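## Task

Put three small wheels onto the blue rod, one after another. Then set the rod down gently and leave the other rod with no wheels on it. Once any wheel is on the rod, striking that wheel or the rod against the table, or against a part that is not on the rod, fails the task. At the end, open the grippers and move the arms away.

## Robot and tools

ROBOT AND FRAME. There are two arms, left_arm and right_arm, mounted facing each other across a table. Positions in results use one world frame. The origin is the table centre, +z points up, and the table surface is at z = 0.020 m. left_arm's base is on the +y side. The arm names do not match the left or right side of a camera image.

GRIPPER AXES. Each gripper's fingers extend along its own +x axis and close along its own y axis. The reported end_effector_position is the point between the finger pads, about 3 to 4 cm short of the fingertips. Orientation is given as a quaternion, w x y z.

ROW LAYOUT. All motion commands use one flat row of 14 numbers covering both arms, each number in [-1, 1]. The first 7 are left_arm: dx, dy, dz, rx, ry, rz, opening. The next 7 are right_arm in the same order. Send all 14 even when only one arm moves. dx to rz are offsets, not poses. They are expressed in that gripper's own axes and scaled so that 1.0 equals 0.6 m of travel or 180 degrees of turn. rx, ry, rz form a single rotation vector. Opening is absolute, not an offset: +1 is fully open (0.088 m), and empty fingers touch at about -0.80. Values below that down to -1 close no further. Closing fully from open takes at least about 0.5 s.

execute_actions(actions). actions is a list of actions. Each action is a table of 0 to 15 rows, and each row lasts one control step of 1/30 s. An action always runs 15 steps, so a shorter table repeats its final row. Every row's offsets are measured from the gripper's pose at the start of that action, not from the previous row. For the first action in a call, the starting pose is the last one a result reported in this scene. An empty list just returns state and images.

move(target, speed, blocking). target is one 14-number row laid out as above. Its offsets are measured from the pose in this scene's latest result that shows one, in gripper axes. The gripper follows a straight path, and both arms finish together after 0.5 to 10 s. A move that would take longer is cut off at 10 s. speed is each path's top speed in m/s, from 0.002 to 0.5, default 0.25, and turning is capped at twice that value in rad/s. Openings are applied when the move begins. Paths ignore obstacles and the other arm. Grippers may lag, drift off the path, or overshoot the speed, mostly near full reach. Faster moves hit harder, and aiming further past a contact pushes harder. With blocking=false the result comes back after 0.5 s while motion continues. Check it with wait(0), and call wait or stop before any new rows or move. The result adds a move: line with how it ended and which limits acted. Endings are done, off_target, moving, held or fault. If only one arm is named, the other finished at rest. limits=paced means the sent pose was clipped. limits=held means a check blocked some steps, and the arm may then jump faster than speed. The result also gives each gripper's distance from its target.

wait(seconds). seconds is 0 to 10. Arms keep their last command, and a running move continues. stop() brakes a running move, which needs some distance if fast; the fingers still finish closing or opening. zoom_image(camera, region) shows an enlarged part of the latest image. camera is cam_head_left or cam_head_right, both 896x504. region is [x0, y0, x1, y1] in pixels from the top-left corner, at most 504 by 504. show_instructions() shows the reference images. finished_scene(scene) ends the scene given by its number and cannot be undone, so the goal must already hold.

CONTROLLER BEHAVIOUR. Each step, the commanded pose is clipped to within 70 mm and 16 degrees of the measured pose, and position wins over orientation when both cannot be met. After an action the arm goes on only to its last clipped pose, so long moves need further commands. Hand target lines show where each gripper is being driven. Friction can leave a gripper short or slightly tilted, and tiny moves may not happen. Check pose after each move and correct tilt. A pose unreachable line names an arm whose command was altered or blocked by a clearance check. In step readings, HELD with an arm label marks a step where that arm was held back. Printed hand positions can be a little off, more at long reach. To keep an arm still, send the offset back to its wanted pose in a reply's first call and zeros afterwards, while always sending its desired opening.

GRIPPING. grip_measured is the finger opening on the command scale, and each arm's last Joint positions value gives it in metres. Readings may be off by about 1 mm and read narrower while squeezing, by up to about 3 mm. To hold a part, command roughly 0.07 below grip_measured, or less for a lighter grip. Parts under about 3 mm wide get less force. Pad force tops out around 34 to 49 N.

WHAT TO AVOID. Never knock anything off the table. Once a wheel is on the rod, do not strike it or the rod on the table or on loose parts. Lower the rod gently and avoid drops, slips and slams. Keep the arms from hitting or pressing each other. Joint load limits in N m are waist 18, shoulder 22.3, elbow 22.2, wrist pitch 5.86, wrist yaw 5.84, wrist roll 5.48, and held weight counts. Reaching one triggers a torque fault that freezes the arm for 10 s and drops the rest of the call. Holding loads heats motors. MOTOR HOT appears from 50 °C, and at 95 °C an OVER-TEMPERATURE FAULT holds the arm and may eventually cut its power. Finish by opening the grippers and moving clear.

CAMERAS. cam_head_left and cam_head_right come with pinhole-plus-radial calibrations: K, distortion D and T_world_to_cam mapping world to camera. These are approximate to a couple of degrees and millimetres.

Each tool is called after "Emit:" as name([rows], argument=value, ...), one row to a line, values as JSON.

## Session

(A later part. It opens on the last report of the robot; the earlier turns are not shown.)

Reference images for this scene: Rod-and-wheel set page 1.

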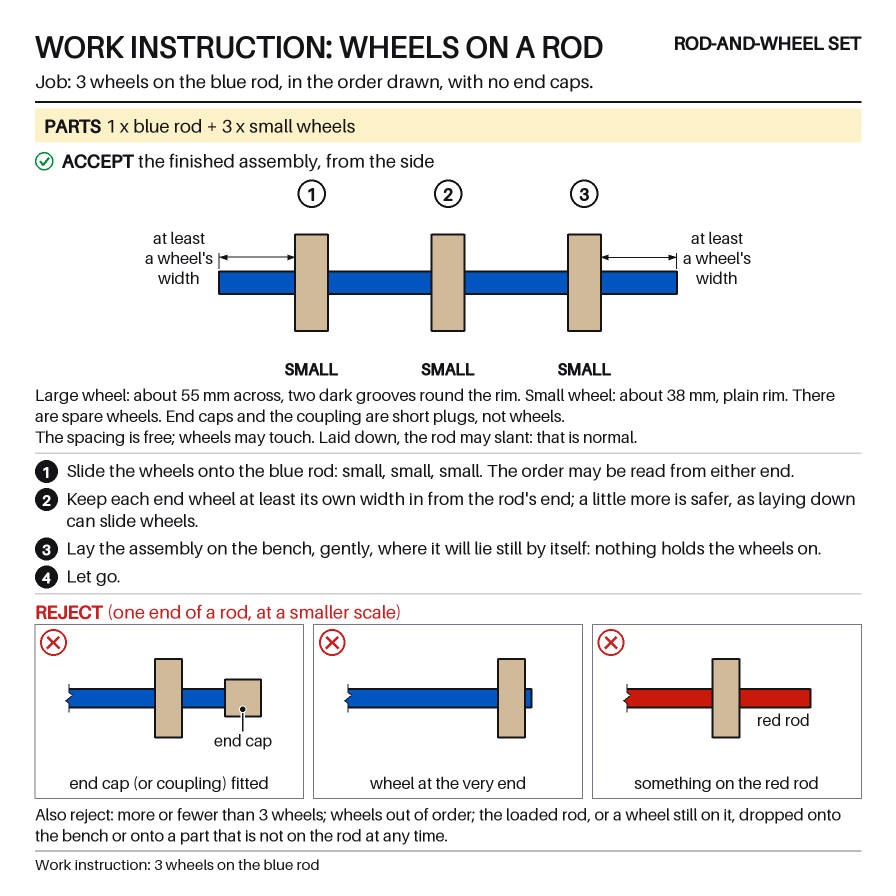

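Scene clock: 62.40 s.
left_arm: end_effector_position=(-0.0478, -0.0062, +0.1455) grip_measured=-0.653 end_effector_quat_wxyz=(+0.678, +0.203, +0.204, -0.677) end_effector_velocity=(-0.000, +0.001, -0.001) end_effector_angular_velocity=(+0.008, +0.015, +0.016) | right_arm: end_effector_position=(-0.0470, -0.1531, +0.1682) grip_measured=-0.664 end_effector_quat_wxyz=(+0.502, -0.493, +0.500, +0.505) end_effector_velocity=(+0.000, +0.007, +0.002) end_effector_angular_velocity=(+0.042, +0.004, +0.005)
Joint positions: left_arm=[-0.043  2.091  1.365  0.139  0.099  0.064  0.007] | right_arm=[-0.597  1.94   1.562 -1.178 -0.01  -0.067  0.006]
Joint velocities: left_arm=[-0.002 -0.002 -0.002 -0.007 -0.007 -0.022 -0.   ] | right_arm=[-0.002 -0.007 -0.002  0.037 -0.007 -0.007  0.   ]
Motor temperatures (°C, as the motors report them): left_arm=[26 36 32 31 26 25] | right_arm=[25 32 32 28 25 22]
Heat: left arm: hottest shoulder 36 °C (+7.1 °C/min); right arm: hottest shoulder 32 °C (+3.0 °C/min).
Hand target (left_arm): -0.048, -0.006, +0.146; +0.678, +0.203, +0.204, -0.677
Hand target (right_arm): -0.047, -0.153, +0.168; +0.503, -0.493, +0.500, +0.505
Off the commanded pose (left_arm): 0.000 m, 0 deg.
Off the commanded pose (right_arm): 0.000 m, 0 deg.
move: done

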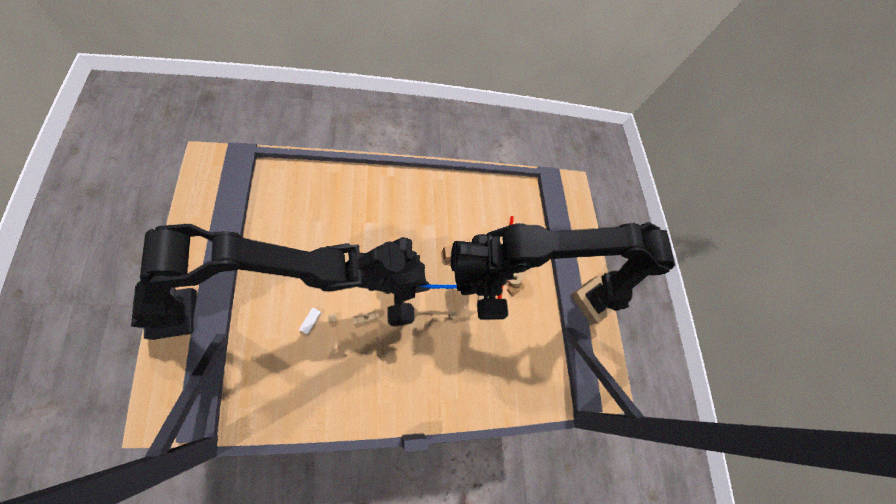

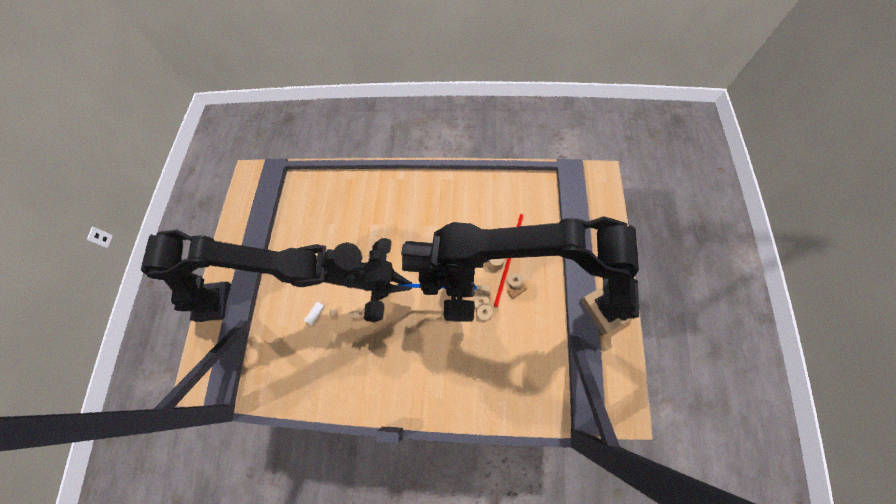

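Emit:
move(target=[0,0,0,0,0,0,-0.78,0,0,0,0,0,0,0.22])

Emit:
move(target=[-0.1,0,-0.07,0,0,0,-0.78,-0.03,0,-0.02,0,0,0,0.22])

Emit:
move(target=[-0.15,0.088,-0.025,0,0,0,-0.78,0,-0.2,-0.2,0.5,0,0,0.22], speed=0.4)

Emit:
zoom_image(camera="cam_head_right", region=[440,265,540,335])

Emit:
zoom_image(camera="cam_head_left", region=[445,270,545,340])

Scene clock: 69.23 s.
left_arm: end_effector_position=(-0.0478, -0.0062, +0.1455) grip_measured=-0.653 end_effector_quat_wxyz=(+0.678, +0.203, +0.204, -0.677) end_effector_velocity=(+0.002, +0.001, -0.001) end_effector_angular_velocity=(+0.009, -0.017, +0.012) | right_arm: end_effector_position=(-0.0470, -0.1531, +0.1682) grip_measured=+0.215 end_effector_quat_wxyz=(+0.502, -0.493, +0.500, +0.505) end_effector_velocity=(-0.000, +0.001, +0.000) end_effector_angular_velocity=(+0.008, +0.007, -0.010)
Joint positions: left_arm=[-0.043  2.091  1.365  0.139  0.099  0.064  0.007] | right_arm=[-0.597  1.94   1.562 -1.178 -0.01  -0.067  0.05 ]
Joint velocities: left_arm=[-0.002 -0.002 -0.002 -0.007 -0.022  0.007  0.   ] | right_arm=[-0.002 -0.002 -0.002  0.007 -0.007  0.007  0.001]
Motor temperatures (°C, as the motors report them): left_arm=[26 38 32 31 26 25] | right_arm=[25 33 32 28 25 22]
Heat: left arm: hottest shoulder 38 °C (+8.1 °C/min); right arm: hottest shoulder 33 °C (+3.0 °C/min).
Hand target (left_arm): -0.048, -0.006, +0.146; +0.678, +0.203, +0.204, -0.677
Hand target (right_arm): -0.047, -0.153, +0.168; +0.502, -0.493, +0.500, +0.505
Off the commanded pose (left_arm): 0.000 m, 0 deg.
Off the commanded pose (right_arm): 0.000 m, 0 deg.
move: done

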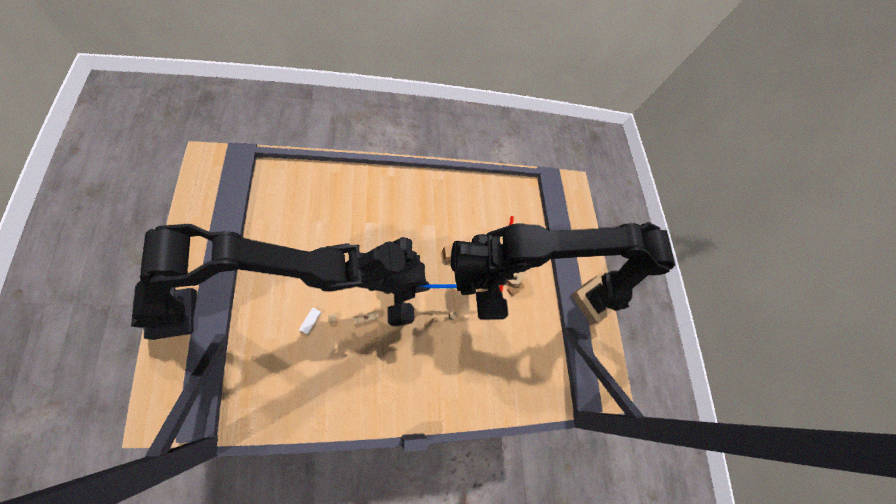

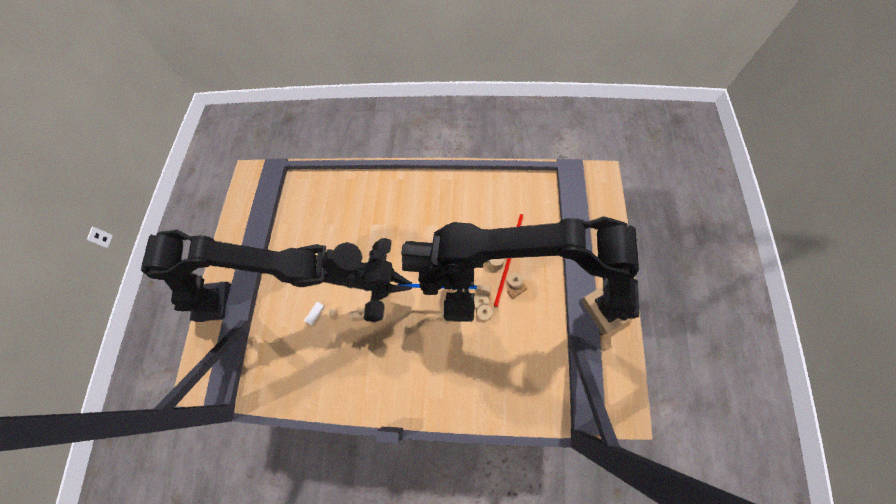

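Scene clock: 70.23 s.
left_arm: end_effector_position=(-0.0490, +0.0641, +0.1419) grip_measured=-0.653 end_effector_quat_wxyz=(+0.678, +0.203, +0.205, -0.676) end_effector_velocity=(-0.001, +0.006, -0.003) end_effector_angular_velocity=(+0.022, +0.005, +0.008) | right_arm: end_effector_position=(-0.0477, -0.1636, +0.1821) grip_measured=+0.217 end_effector_quat_wxyz=(+0.500, -0.495, +0.502, +0.503) end_effector_velocity=(-0.003, -0.002, +0.002) end_effector_angular_velocity=(-0.001, +0.022, -0.010)
Joint positions: left_arm=[-0.024  1.869  1.021  0.258  0.113  0.073  0.007] | right_arm=[-0.597  1.899  1.562 -1.227 -0.01  -0.067  0.05 ]
Joint velocities: left_arm=[-0.002 -0.012 -0.012 -0.022 -0.007 -0.007 -0.001] | right_arm=[-0.002 -0.007 -0.002 -0.007 -0.022  0.007 -0.   ]
Motor temperatures (°C, as the motors report them): left_arm=[26 38 32 31 26 25] | right_arm=[25 33 32 28 25 22]
Heat: left arm: hottest shoulder 38 °C (+8.1 °C/min); right arm: hottest shoulder 33 °C (+3.0 °C/min).
Hand target (left_arm): -0.049, +0.067, +0.143; +0.678, +0.203, +0.204, -0.677
Hand target (right_arm): -0.047, -0.165, +0.186; +0.502, -0.493, +0.500, +0.505
Off the commanded pose (left_arm): 0.003 m, 0 deg.
Off the commanded pose (right_arm): 0.004 m, 0 deg.
move: done

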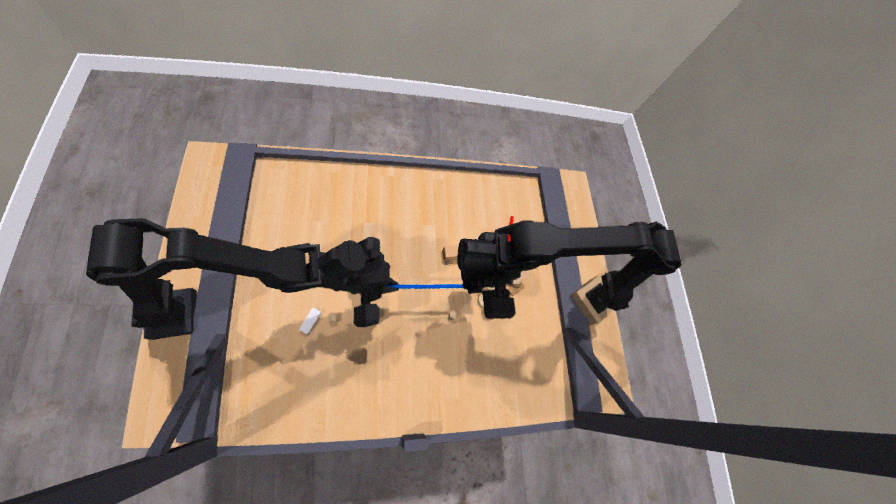

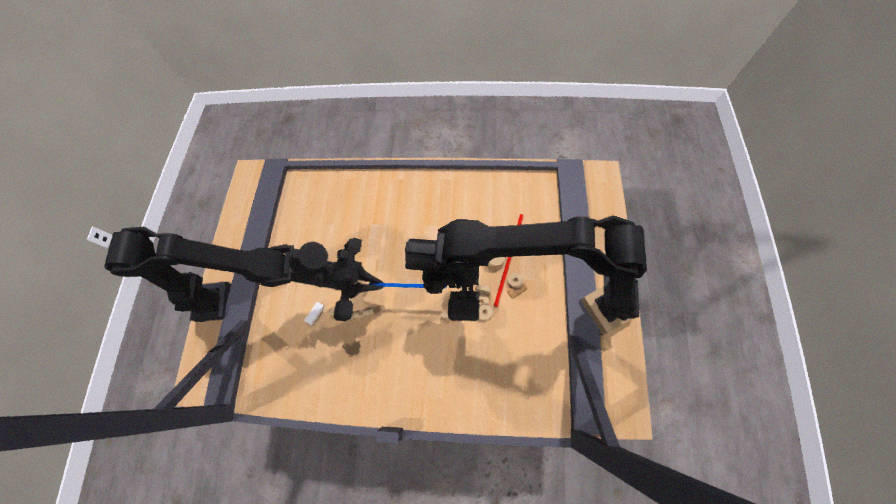

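Scene clock: 72.77 s.
left_arm: end_effector_position=(+0.0032, +0.1448, +0.1795) grip_measured=-0.653 end_effector_quat_wxyz=(+0.679, +0.202, +0.204, -0.675) end_effector_velocity=(+0.000, -0.000, +0.003) end_effector_angular_velocity=(-0.010, -0.002, +0.008) | right_arm: end_effector_position=(+0.0707, -0.2824, +0.1788) grip_measured=+0.218 end_effector_quat_wxyz=(+0.703, -0.001, +0.711, +0.004) end_effector_velocity=(+0.004, +0.002, +0.000) end_effector_angular_velocity=(+0.023, -0.005, -0.020)
Joint positions: left_arm=[0.19  1.555 0.831 0.114 0.288 0.194 0.007] | right_arm=[-1.07   1.606  1.2   -1.167 -0.01   1.018  0.05 ]
Joint velocities: left_arm=[-0.002 -0.007 -0.002  0.007 -0.007 -0.007 -0.   ] | right_arm=[-0.012 -0.002 -0.002  0.022 -0.007  0.007 -0.   ]
Motor temperatures (°C, as the motors report them): left_arm=[26 38 32 31 26 25] | right_arm=[25 33 32 28 25 22]
Heat: left arm: hottest shoulder 38 °C (+7.0 °C/min); right arm: hottest shoulder 33 °C (+3.0 °C/min).
Hand target (left_arm): +0.003, +0.148, +0.178; +0.678, +0.202, +0.205, -0.676
Hand target (right_arm): +0.070, -0.285, +0.179; +0.703, +0.004, +0.711, +0.001
Off the commanded pose (left_arm): 0.003 m, 0 deg.
Off the commanded pose (right_arm): 0.002 m, 1 deg.
move: done

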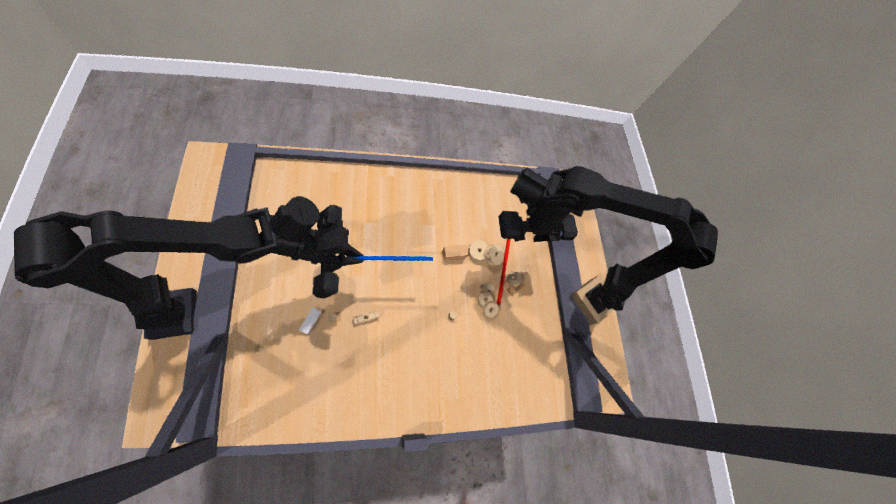

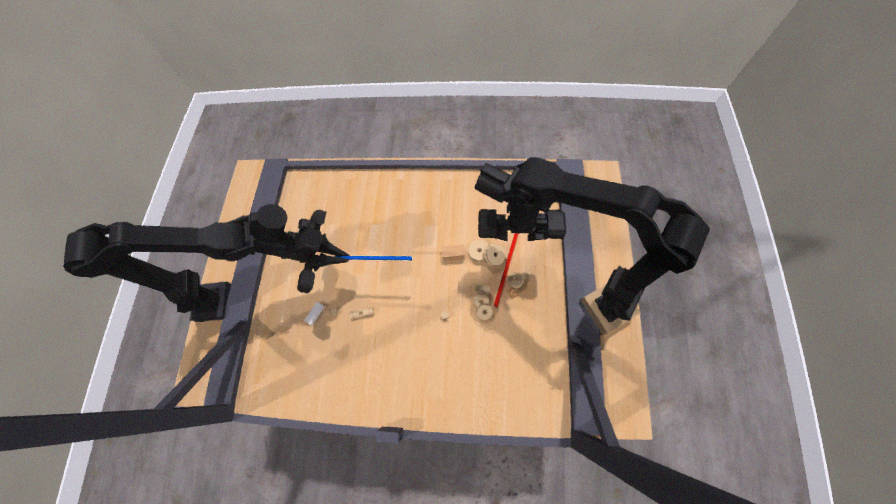

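Region (440, 265, 540, 335) of cam_head_right's 896x504 image, scaled by 5.040, with more detail than that image has; it fills the top 353 rows of this view, and the rest is white.

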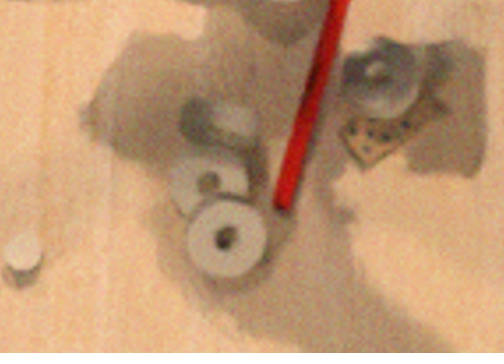

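Region (445, 270, 545, 340) of cam_head_left's 896x504 image, scaled by 5.040, with more detail than that image has; it fills the top 353 rows of this view, and the rest is white.

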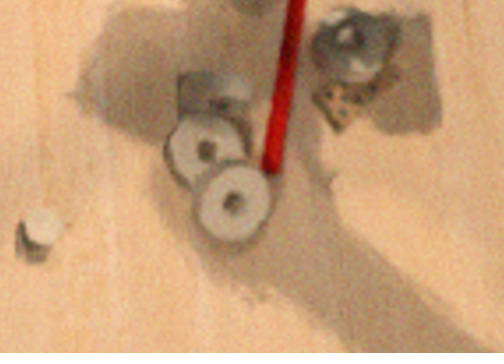

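Emit:
move(target=[0,0,0,0,0,0,-0.78,0.09,0.118,-0.262,0,0,0,0.22])

Emit:
move(target=[0,0,0,0,0,0,-0.78,0.07,-0.004,0,0,0,0,0.22], speed=0.1)

Emit:
zoom_image(camera="cam_head_right", region=[440,265,540,335])

Emit:
zoom_image(camera="cam_head_left", region=[445,270,545,340])

Scene clock: 78.83 s.
left_arm: end_effector_position=(+0.0033, +0.1449, +0.1797) grip_measured=-0.653 end_effector_quat_wxyz=(+0.679, +0.201, +0.204, -0.676) end_effector_velocity=(-0.001, +0.002, -0.002) end_effector_angular_velocity=(+0.017, +0.008, +0.008) | right_arm: end_effector_position=(-0.0850, -0.2138, +0.1302) grip_measured=+0.218 end_effector_quat_wxyz=(+0.703, -0.000, +0.711, +0.008) end_effector_velocity=(-0.003, -0.001, -0.002) end_effector_angular_velocity=(-0.013, +0.007, +0.000)
Joint positions: left_arm=[0.191 1.554 0.831 0.113 0.289 0.194 0.007] | right_arm=[-0.487  1.752  1.163 -0.971 -0.01   1.597  0.05 ]
Joint velocities: left_arm=[-0.002 -0.002  0.002 -0.022 -0.007 -0.007  0.   ] | right_arm=[ 0.007  0.007  0.002 -0.007 -0.007  0.007  0.   ]
Motor temperatures (°C, as the motors report them): left_arm=[26 38 32 31 26 25] | right_arm=[25 33 31 28 25 22]
Heat: left arm: hottest shoulder 38 °C (+7.0 °C/min); right arm: hottest shoulder 33 °C (+2.0 °C/min).
Hand target (left_arm): +0.003, +0.145, +0.180; +0.679, +0.201, +0.204, -0.675
Hand target (right_arm): -0.086, -0.211, +0.127; +0.704, -0.001, +0.710, +0.004
Off the commanded pose (left_arm): 0.000 m, 0 deg.
Off the commanded pose (right_arm): 0.004 m, 0 deg.
move: done

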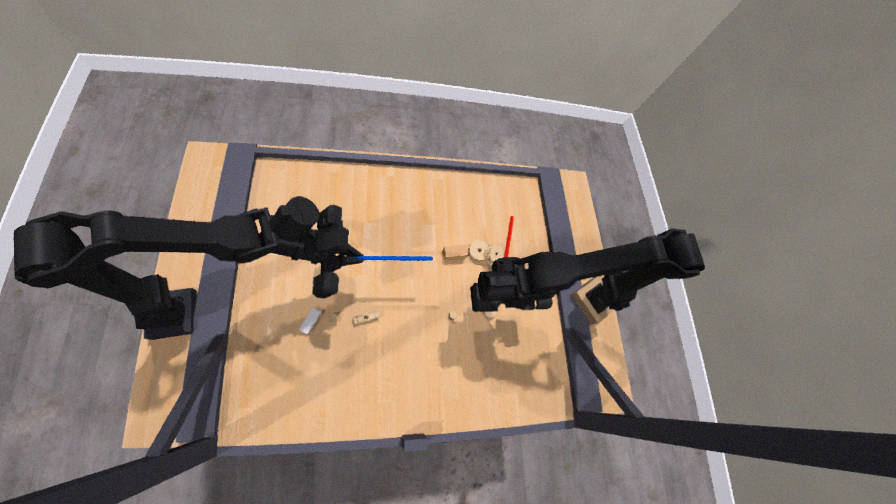

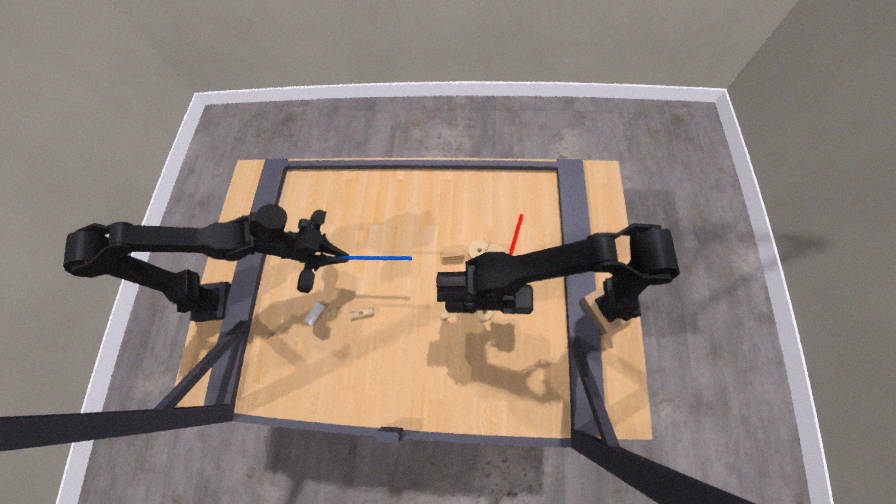

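Scene clock: 79.73 s.
left_arm: end_effector_position=(+0.0033, +0.1449, +0.1797) grip_measured=-0.653 end_effector_quat_wxyz=(+0.679, +0.201, +0.204, -0.676) end_effector_velocity=(-0.000, +0.001, -0.001) end_effector_angular_velocity=(+0.008, +0.005, +0.008) | right_arm: end_effector_position=(-0.0851, -0.2110, +0.0961) grip_measured=+0.218 end_effector_quat_wxyz=(+0.703, +0.009, +0.711, +0.017) end_effector_velocity=(+0.001, -0.004, -0.002) end_effector_angular_velocity=(-0.017, +0.007, -0.014)
Joint positions: left_arm=[0.191 1.554 0.831 0.113 0.289 0.194 0.007] | right_arm=[-0.487  1.795  1.068 -0.807 -0.01   1.597  0.05 ]
Joint velocities: left_arm=[-0.002 -0.002 -0.002 -0.007 -0.007 -0.007 -0.   ] | right_arm=[-0.007  0.002 -0.007 -0.007 -0.007  0.007 -0.   ]
Motor temperatures (°C, as the motors report them): left_arm=[26 38 32 31 26 25] | right_arm=[25 33 31 28 25 22]
Heat: left arm: hottest shoulder 38 °C (+6.0 °C/min); right arm: hottest shoulder 33 °C (+2.0 °C/min).
Hand target (left_arm): +0.003, +0.145, +0.180; +0.679, +0.201, +0.204, -0.676
Hand target (right_arm): -0.085, -0.216, +0.089; +0.703, -0.000, +0.711, +0.008
Off the commanded pose (left_arm): 0.000 m, 0 deg.
Off the commanded pose (right_arm): 0.009 m, 1 deg.
move: off_target (right_arm)

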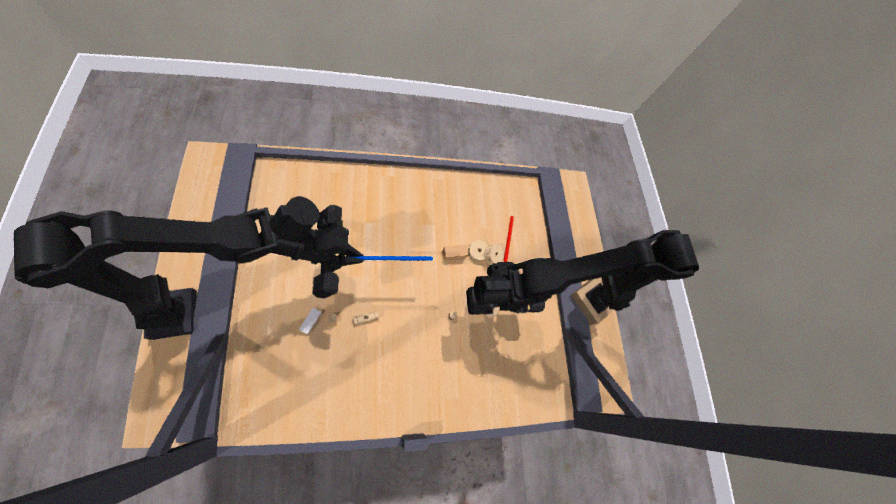

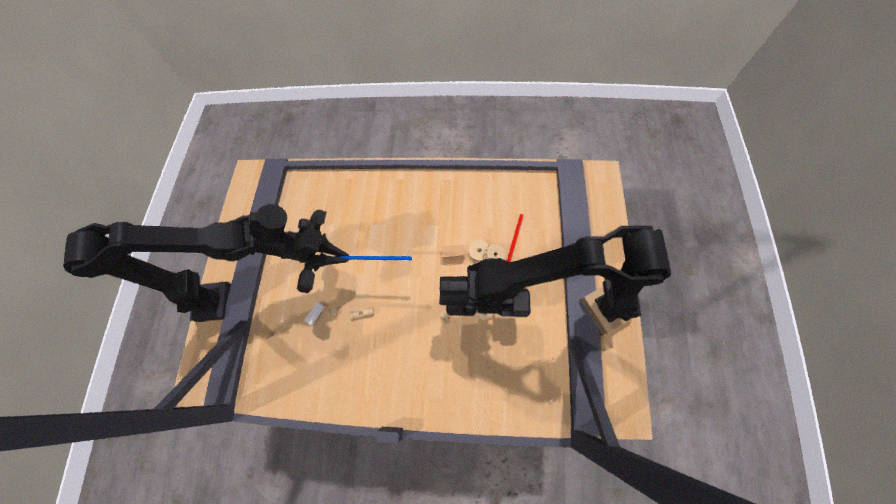

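Region (440, 265, 540, 335) of cam_head_right's 896x504 image, scaled by 5.040, with more detail than that image has; it fills the top 353 rows of this view, and the rest is white.

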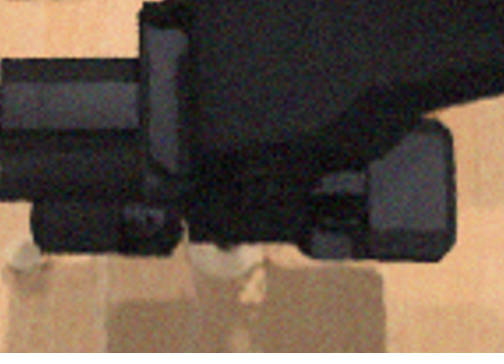

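Region (445, 270, 545, 340) of cam_head_left's 896x504 image, scaled by 5.040, with more detail than that image has; it fills the top 353 rows of this view, and the rest is white.

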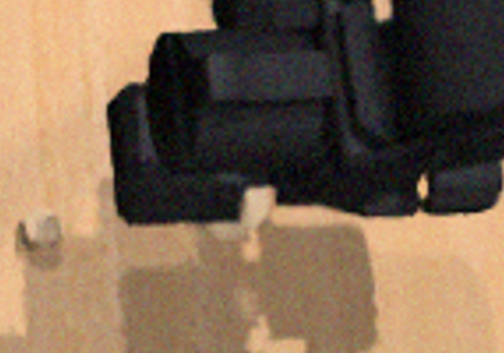

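Emit:
execute_actions([
  [[0,0,0,0,0,0,-0.78,0.015,-0.002,0,0,0,-0.005,0.22],[0,0,0,0,0,0,-0.78,0.025,-0.004,0,0,0,-0.01,0.22],[0,0,0,0,0,0,-0.78,0.035,-0.004,0,0,0,-0.015,0.22],[0,0,0,0,0,0,-0.78,0.048,-0.005,0,0,0,-0.015,0.22]],
  [[0,0,0,0,0,0,-0.78,0,0,0,0,0,0,-0.12]],
])

Emit:
move(target=[0,0,0,0,0,0,-0.78,0,0,-0.05,0,0,0,-0.12], speed=0.07)

Scene clock: 84.87 s.
left_arm: end_effector_position=(+0.0033, +0.1449, +0.1797) grip_measured=-0.653 end_effector_quat_wxyz=(+0.679, +0.201, +0.204, -0.676) end_effector_velocity=(+0.001, +0.002, +0.000) end_effector_angular_velocity=(+0.004, +0.003, +0.012) | right_arm: end_effector_position=(-0.0851, -0.2089, +0.0748) grip_measured=-0.021 end_effector_quat_wxyz=(+0.703, +0.000, +0.711, +0.009) end_effector_velocity=(-0.000, -0.009, +0.000) end_effector_angular_velocity=(-0.037, +0.006, +0.005)
Joint positions: left_arm=[0.191 1.554 0.831 0.113 0.289 0.194 0.007] | right_arm=[-0.487  1.862  1.058 -0.754 -0.01   1.597  0.038]
Joint velocities: left_arm=[ 0.002 -0.007 -0.002 -0.007 -0.007 -0.007 -0.   ] | right_arm=[-0.002 -0.002 -0.002 -0.037 -0.007 -0.007 -0.   ]
Motor temperatures (°C, as the motors report them): left_arm=[26 37 32 31 26 25] | right_arm=[25 33 31 28 25 22]
Heat: left arm: hottest shoulder 37 °C (+4.0 °C/min); right arm: hottest shoulder 33 °C (+2.0 °C/min).
Hand target (left_arm): +0.003, +0.145, +0.180; +0.679, +0.201, +0.204, -0.676
Hand target (right_arm): -0.085, -0.209, +0.075; +0.703, +0.000, +0.711, +0.009
Off the commanded pose (left_arm): 0.000 m, 0 deg.
Off the commanded pose (right_arm): 0.000 m, 0 deg.
Step readings (end_effector_position; steps 1 to 15: 1st action; 16 to 30: 2nd action):
0: left_arm (+0.0033, +0.1449, +0.1797) | right_arm (-0.0851, -0.2110, +0.0956)
1: left_arm (+0.0033, +0.1449, +0.1797) | right_arm (-0.0851, -0.2108, +0.0954)
2: left_arm (+0.0033, +0.1449, +0.1797) | right_arm (-0.0851, -0.2102, +0.0945)
4: left_arm (+0.0033, +0.1449, +0.1797) | right_arm (-0.0851, -0.2087, +0.0902)
8: left_arm (+0.0033, +0.1449, +0.1797) | right_arm (-0.0851, -0.2098, +0.0786)
15: left_arm (+0.0033, +0.1449, +0.1797) | right_arm (-0.0851, -0.2090, +0.0749)
16: left_arm (+0.0033, +0.1449, +0.1797) | right_arm (-0.0851, -0.2089, +0.0748)
17: left_arm (+0.0033, +0.1449, +0.1797) | right_arm (-0.0851, -0.2089, +0.0748)
19: left_arm (+0.0033, +0.1449, +0.1797) | right_arm (-0.0851, -0.2089, +0.0748)
23: left_arm (+0.0033, +0.1449, +0.1797) | right_arm (-0.0851, -0.2089, +0.0748)
30: end_effector_position above

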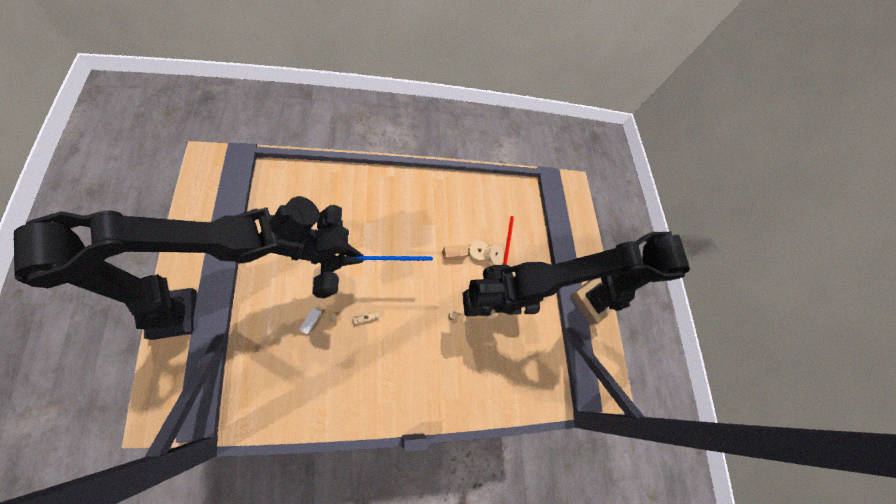

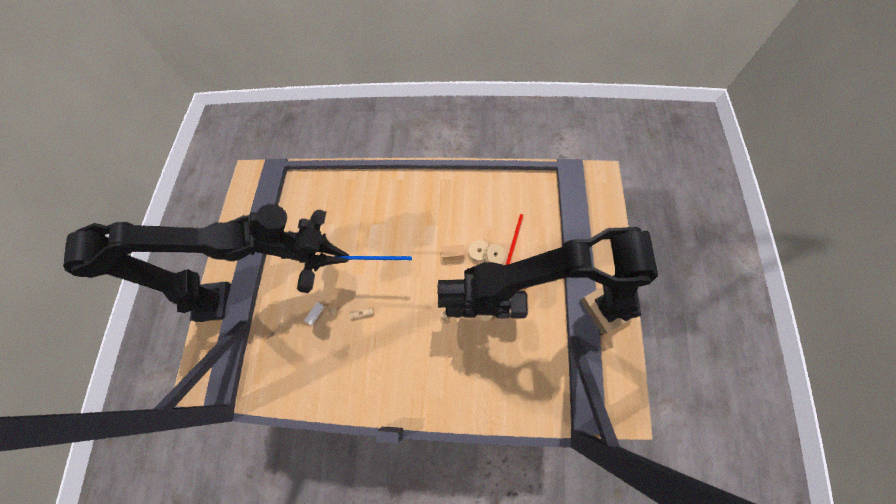

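Scene clock: 85.70 s.
left_arm: end_effector_position=(+0.0033, +0.1449, +0.1797) grip_measured=-0.653 end_effector_quat_wxyz=(+0.679, +0.201, +0.204, -0.676) end_effector_velocity=(-0.004, -0.001, +0.002) end_effector_angular_velocity=(-0.011, +0.015, -0.016) | right_arm: end_effector_position=(-0.1138, -0.2107, +0.0753) grip_measured=-0.021 end_effector_quat_wxyz=(+0.703, -0.001, +0.711, +0.011) end_effector_velocity=(-0.003, +0.001, +0.000) end_effector_angular_velocity=(+0.006, +0.008, +0.015)
Joint positions: left_arm=[0.191 1.554 0.831 0.113 0.289 0.194 0.007] | right_arm=[-0.395  1.862  1.061 -0.755 -0.01   1.684  0.038]
Joint velocities: left_arm=[-0.002 -0.002 -0.002  0.007  0.022 -0.007  0.   ] | right_arm=[ 0.007 -0.002 -0.002  0.007 -0.007 -0.007 -0.   ]
Motor temperatures (°C, as the motors report them): left_arm=[26 37 33 31 26 25] | right_arm=[25 33 31 28 25 22]
Heat: left arm: hottest shoulder 37 °C (+4.0 °C/min); right arm: hottest shoulder 33 °C (+2.0 °C/min).
Hand target (left_arm): +0.003, +0.145, +0.180; +0.679, +0.201, +0.204, -0.676
Hand target (right_arm): -0.115, -0.209, +0.075; +0.703, +0.000, +0.711, +0.009
Off the commanded pose (left_arm): 0.000 m, 0 deg.
Off the commanded pose (right_arm): 0.002 m, 0 deg.
move: done

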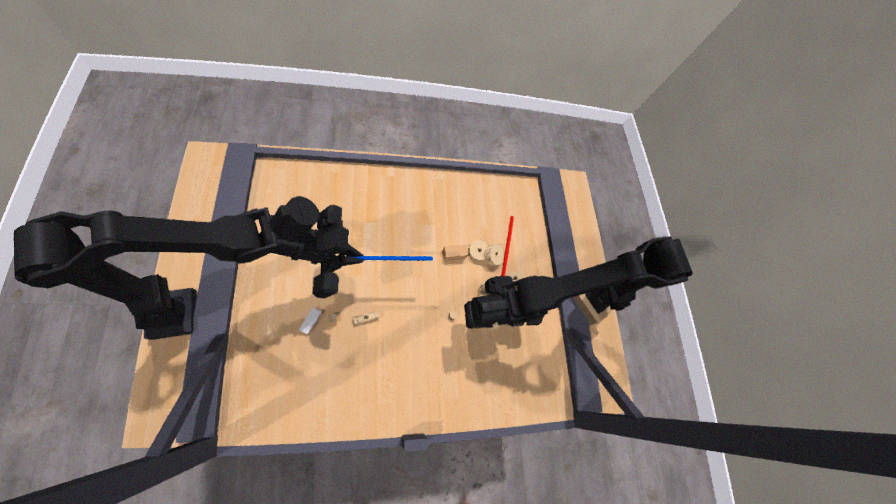

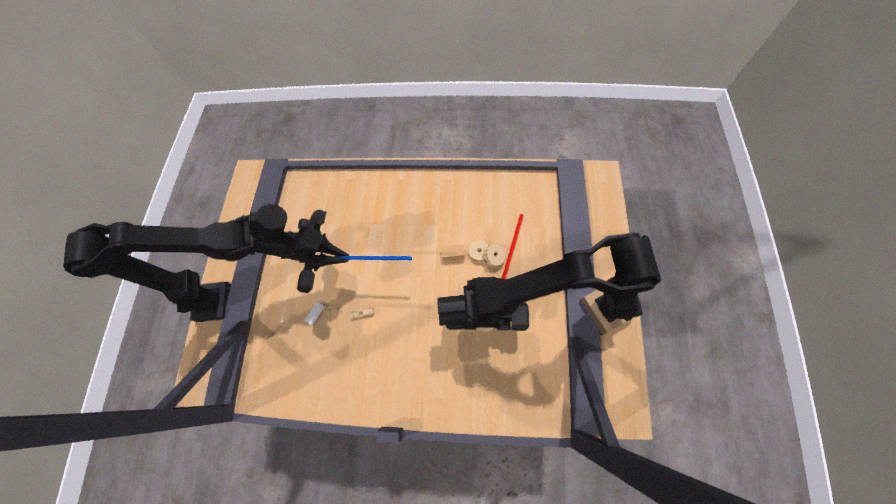

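Emit:
execute_actions([
  [[0,0,0,0,0,0,-0.78,0,0,0,0,0,0,0.15]],
  [[0,0,0,0,0,0,-0.78,0.02,-0.007,0.009,0,0,-0.007,0.15]],
  [[0,0,0,0,0,0,-0.78,0,0,0,0,0,0,-0.14]],
  [[0,0,0,0,0,0,-0.78,-0.02,0,0,0,0,0,-0.14],[0,0,0,0,0,0,-0.78,-0.04,0,0,0,0,0,-0.14],[0,0,0,0,0,0,-0.78,-0.06,0,0,0,0,0,-0.14],[0,0,0,0,0,0,-0.78,-0.08,0,0,0,0,0,-0.14],[0,0,0,0,0,0,-0.78,-0.1,0,0,0,0,0,-0.14]],
])

Emit:
move(target=[0,0,0,0,0,0,-0.78,-0.09,0.19,0.197,-0.385,-0.385,0.385,-0.14], speed=0.4)

Emit:
zoom_image(camera="cam_head_left", region=[415,238,465,273])

Emit:
zoom_image(camera="cam_head_right", region=[395,238,445,273])

Scene clock: 94.47 s.
left_arm: end_effector_position=(+0.0033, +0.1449, +0.1797) grip_measured=-0.653 end_effector_quat_wxyz=(+0.679, +0.201, +0.204, -0.676) end_effector_velocity=(+0.002, +0.002, -0.002) end_effector_angular_velocity=(+0.011, +0.009, +0.028) | right_arm: end_effector_position=(-0.1096, -0.2125, +0.1249) grip_measured=-0.045 end_effector_quat_wxyz=(+0.703, -0.001, +0.711, +0.007) end_effector_velocity=(+0.001, -0.031, -0.000) end_effector_angular_velocity=(-0.141, +0.006, -0.010)
Joint positions: left_arm=[0.191 1.554 0.831 0.113 0.289 0.194 0.007] | right_arm=[-0.408  1.772  1.165 -0.955 -0.01   1.676  0.037]
Joint velocities: left_arm=[-0.002 -0.002 -0.002 -0.007 -0.022 -0.022  0.   ] | right_arm=[-0.002 -0.002 -0.002 -0.139 -0.022  0.007 -0.   ]
Motor temperatures (°C, as the motors report them): left_arm=[26 37 33 32 26 25] | right_arm=[25 33 31 28 25 22]
Heat: left arm: hottest shoulder 37 °C (+3.0 °C/min); right arm: hottest shoulder 33 °C (+2.0 °C/min).
Hand target (left_arm): +0.003, +0.145, +0.180; +0.679, +0.201, +0.204, -0.676
Hand target (right_arm): -0.109, -0.211, +0.130; +0.703, +0.002, +0.711, +0.010
Off the commanded pose (left_arm): 0.000 m, 0 deg.
Off the commanded pose (right_arm): 0.006 m, 1 deg.
Step readings (end_effector_position; steps 1 to 15: 1st action; 16 to 30: 2nd action; 31 to 45: 3rd action; 46 to 60: 4th action):
0: left_arm (+0.0033, +0.1449, +0.1797) | right_arm (-0.1141, -0.2107, +0.0754)
1: left_arm (+0.0033, +0.1449, +0.1797) | right_arm (-0.1141, -0.2107, +0.0754)
2: left_arm (+0.0033, +0.1449, +0.1797) | right_arm (-0.1141, -0.2107, +0.0754)
4: left_arm (+0.0033, +0.1449, +0.1797) | right_arm (-0.1141, -0.2107, +0.0754)
8: left_arm (+0.0033, +0.1449, +0.1797) | right_arm (-0.1141, -0.2107, +0.0754)
15: left_arm (+0.0033, +0.1449, +0.1797) | right_arm (-0.1141, -0.2107, +0.0754)
16: left_arm (+0.0033, +0.1449, +0.1797) | right_arm (-0.1139, -0.2104, +0.0753)
17: left_arm (+0.0033, +0.1449, +0.1797) | right_arm (-0.1135, -0.2095, +0.0751)
19: left_arm (+0.0033, +0.1449, +0.1797) | right_arm (-0.1119, -0.2086, +0.0744)
23: left_arm (+0.0033, +0.1449, +0.1797) | right_arm (-0.1102, -0.2094, +0.0721)
30: left_arm (+0.0033, +0.1449, +0.1797) | right_arm (-0.1099, -0.2097, +0.0708)
31: left_arm (+0.0033, +0.1449, +0.1797) | right_arm (-0.1099, -0.2097, +0.0708)
32: left_arm (+0.0033, +0.1449, +0.1797) | right_arm (-0.1099, -0.2097, +0.0708)
34: left_arm (+0.0033, +0.1449, +0.1797) | right_arm (-0.1099, -0.2097, +0.0708)
38: left_arm (+0.0033, +0.1449, +0.1797) | right_arm (-0.1099, -0.2097, +0.0708)
45: left_arm (+0.0033, +0.1449, +0.1797) | right_arm (-0.1099, -0.2097, +0.0708)
46: left_arm (+0.0033, +0.1449, +0.1797) | right_arm (-0.1099, -0.2101, +0.0712)
47: left_arm (+0.0033, +0.1449, +0.1797) | right_arm (-0.1097, -0.2119, +0.0729)
49: left_arm (+0.0033, +0.1449, +0.1797) | right_arm (-0.1091, -0.2168, +0.0804)
53: left_arm (+0.0033, +0.1449, +0.1797) | right_arm (-0.1095, -0.2138, +0.1087)
60: end_effector_position above

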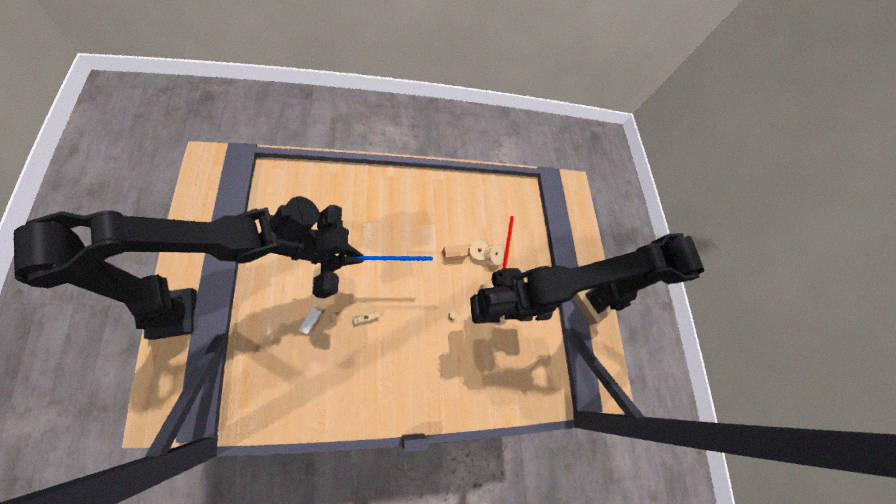

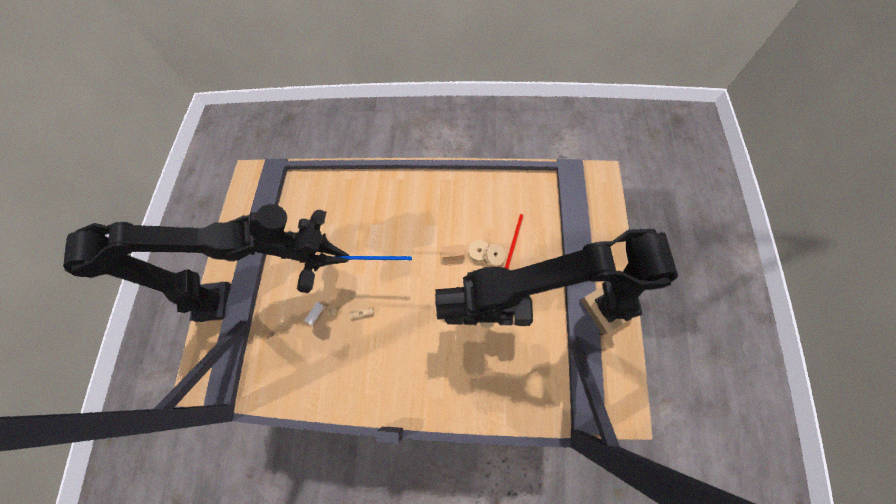

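Scene clock: 97.73 s.
left_arm: end_effector_position=(+0.0033, +0.1449, +0.1797) grip_measured=-0.653 end_effector_quat_wxyz=(+0.679, +0.201, +0.204, -0.676) end_effector_velocity=(-0.000, +0.000, +0.000) end_effector_angular_velocity=(+0.004, +0.003, +0.008) | right_arm: end_effector_position=(+0.0076, -0.0996, +0.1823) grip_measured=-0.045 end_effector_quat_wxyz=(+0.708, +0.010, -0.000, +0.706) end_effector_velocity=(+0.002, -0.000, +0.000) end_effector_angular_velocity=(+0.012, -0.011, +0.010)
Joint positions: left_arm=[0.191 1.554 0.831 0.113 0.289 0.194 0.007] | right_arm=[-0.808  1.989  0.529  1.474 -0.28   0.017  0.037]
Joint velocities: left_arm=[-0.002 -0.002  0.002 -0.007 -0.007 -0.007 -0.   ] | right_arm=[-0.012  0.012  0.002  0.022 -0.022 -0.007 -0.   ]
Motor temperatures (°C, as the motors report them): left_arm=[26 37 33 32 26 25] | right_arm=[25 33 31 28 25 22]
Heat: left arm: hottest shoulder 37 °C (+3.0 °C/min); right arm: hottest shoulder 33 °C (+2.0 °C/min).
Hand target (left_arm): +0.003, +0.145, +0.180; +0.679, +0.201, +0.204, -0.676
Hand target (right_arm): +0.008, -0.098, +0.178; +0.707, +0.006, -0.000, +0.707
Off the commanded pose (left_arm): 0.000 m, 0 deg.
Off the commanded pose (right_arm): 0.004 m, 1 deg.
move: done

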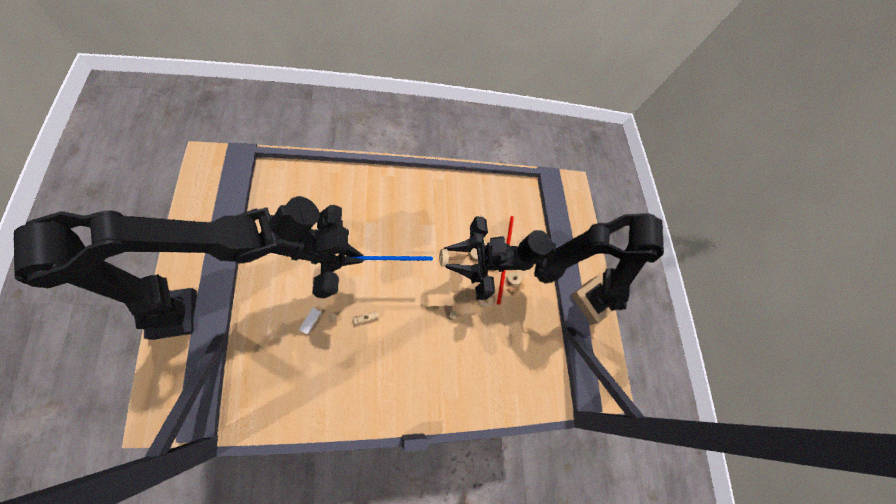

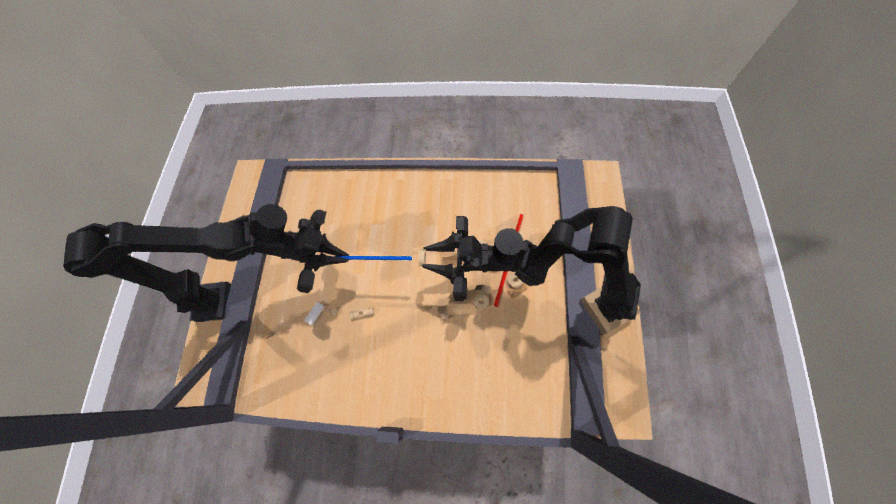

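Region (415, 238, 465, 273) of cam_head_left's 896x504 image, scaled by 10.080, with more detail than that image has; it fills the top 353 rows of this view, and the rest is white.

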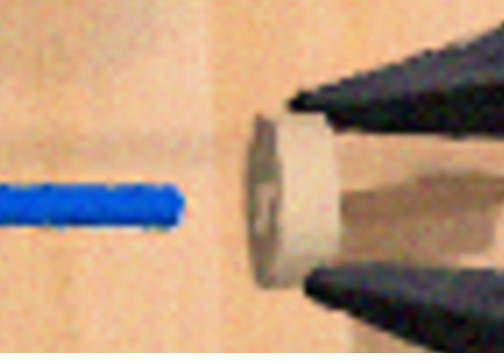

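Region (395, 238, 445, 273) of cam_head_right's 896x504 image, scaled by 10.080, with more detail than that image has; it fills the top 353 rows of this view, and the rest is white.

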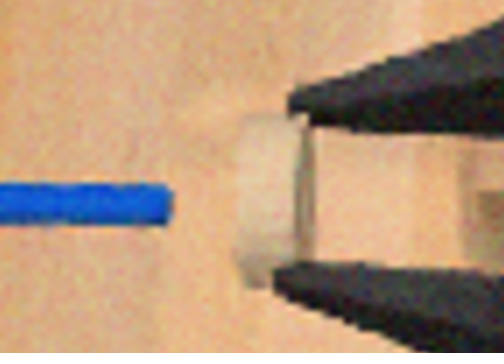

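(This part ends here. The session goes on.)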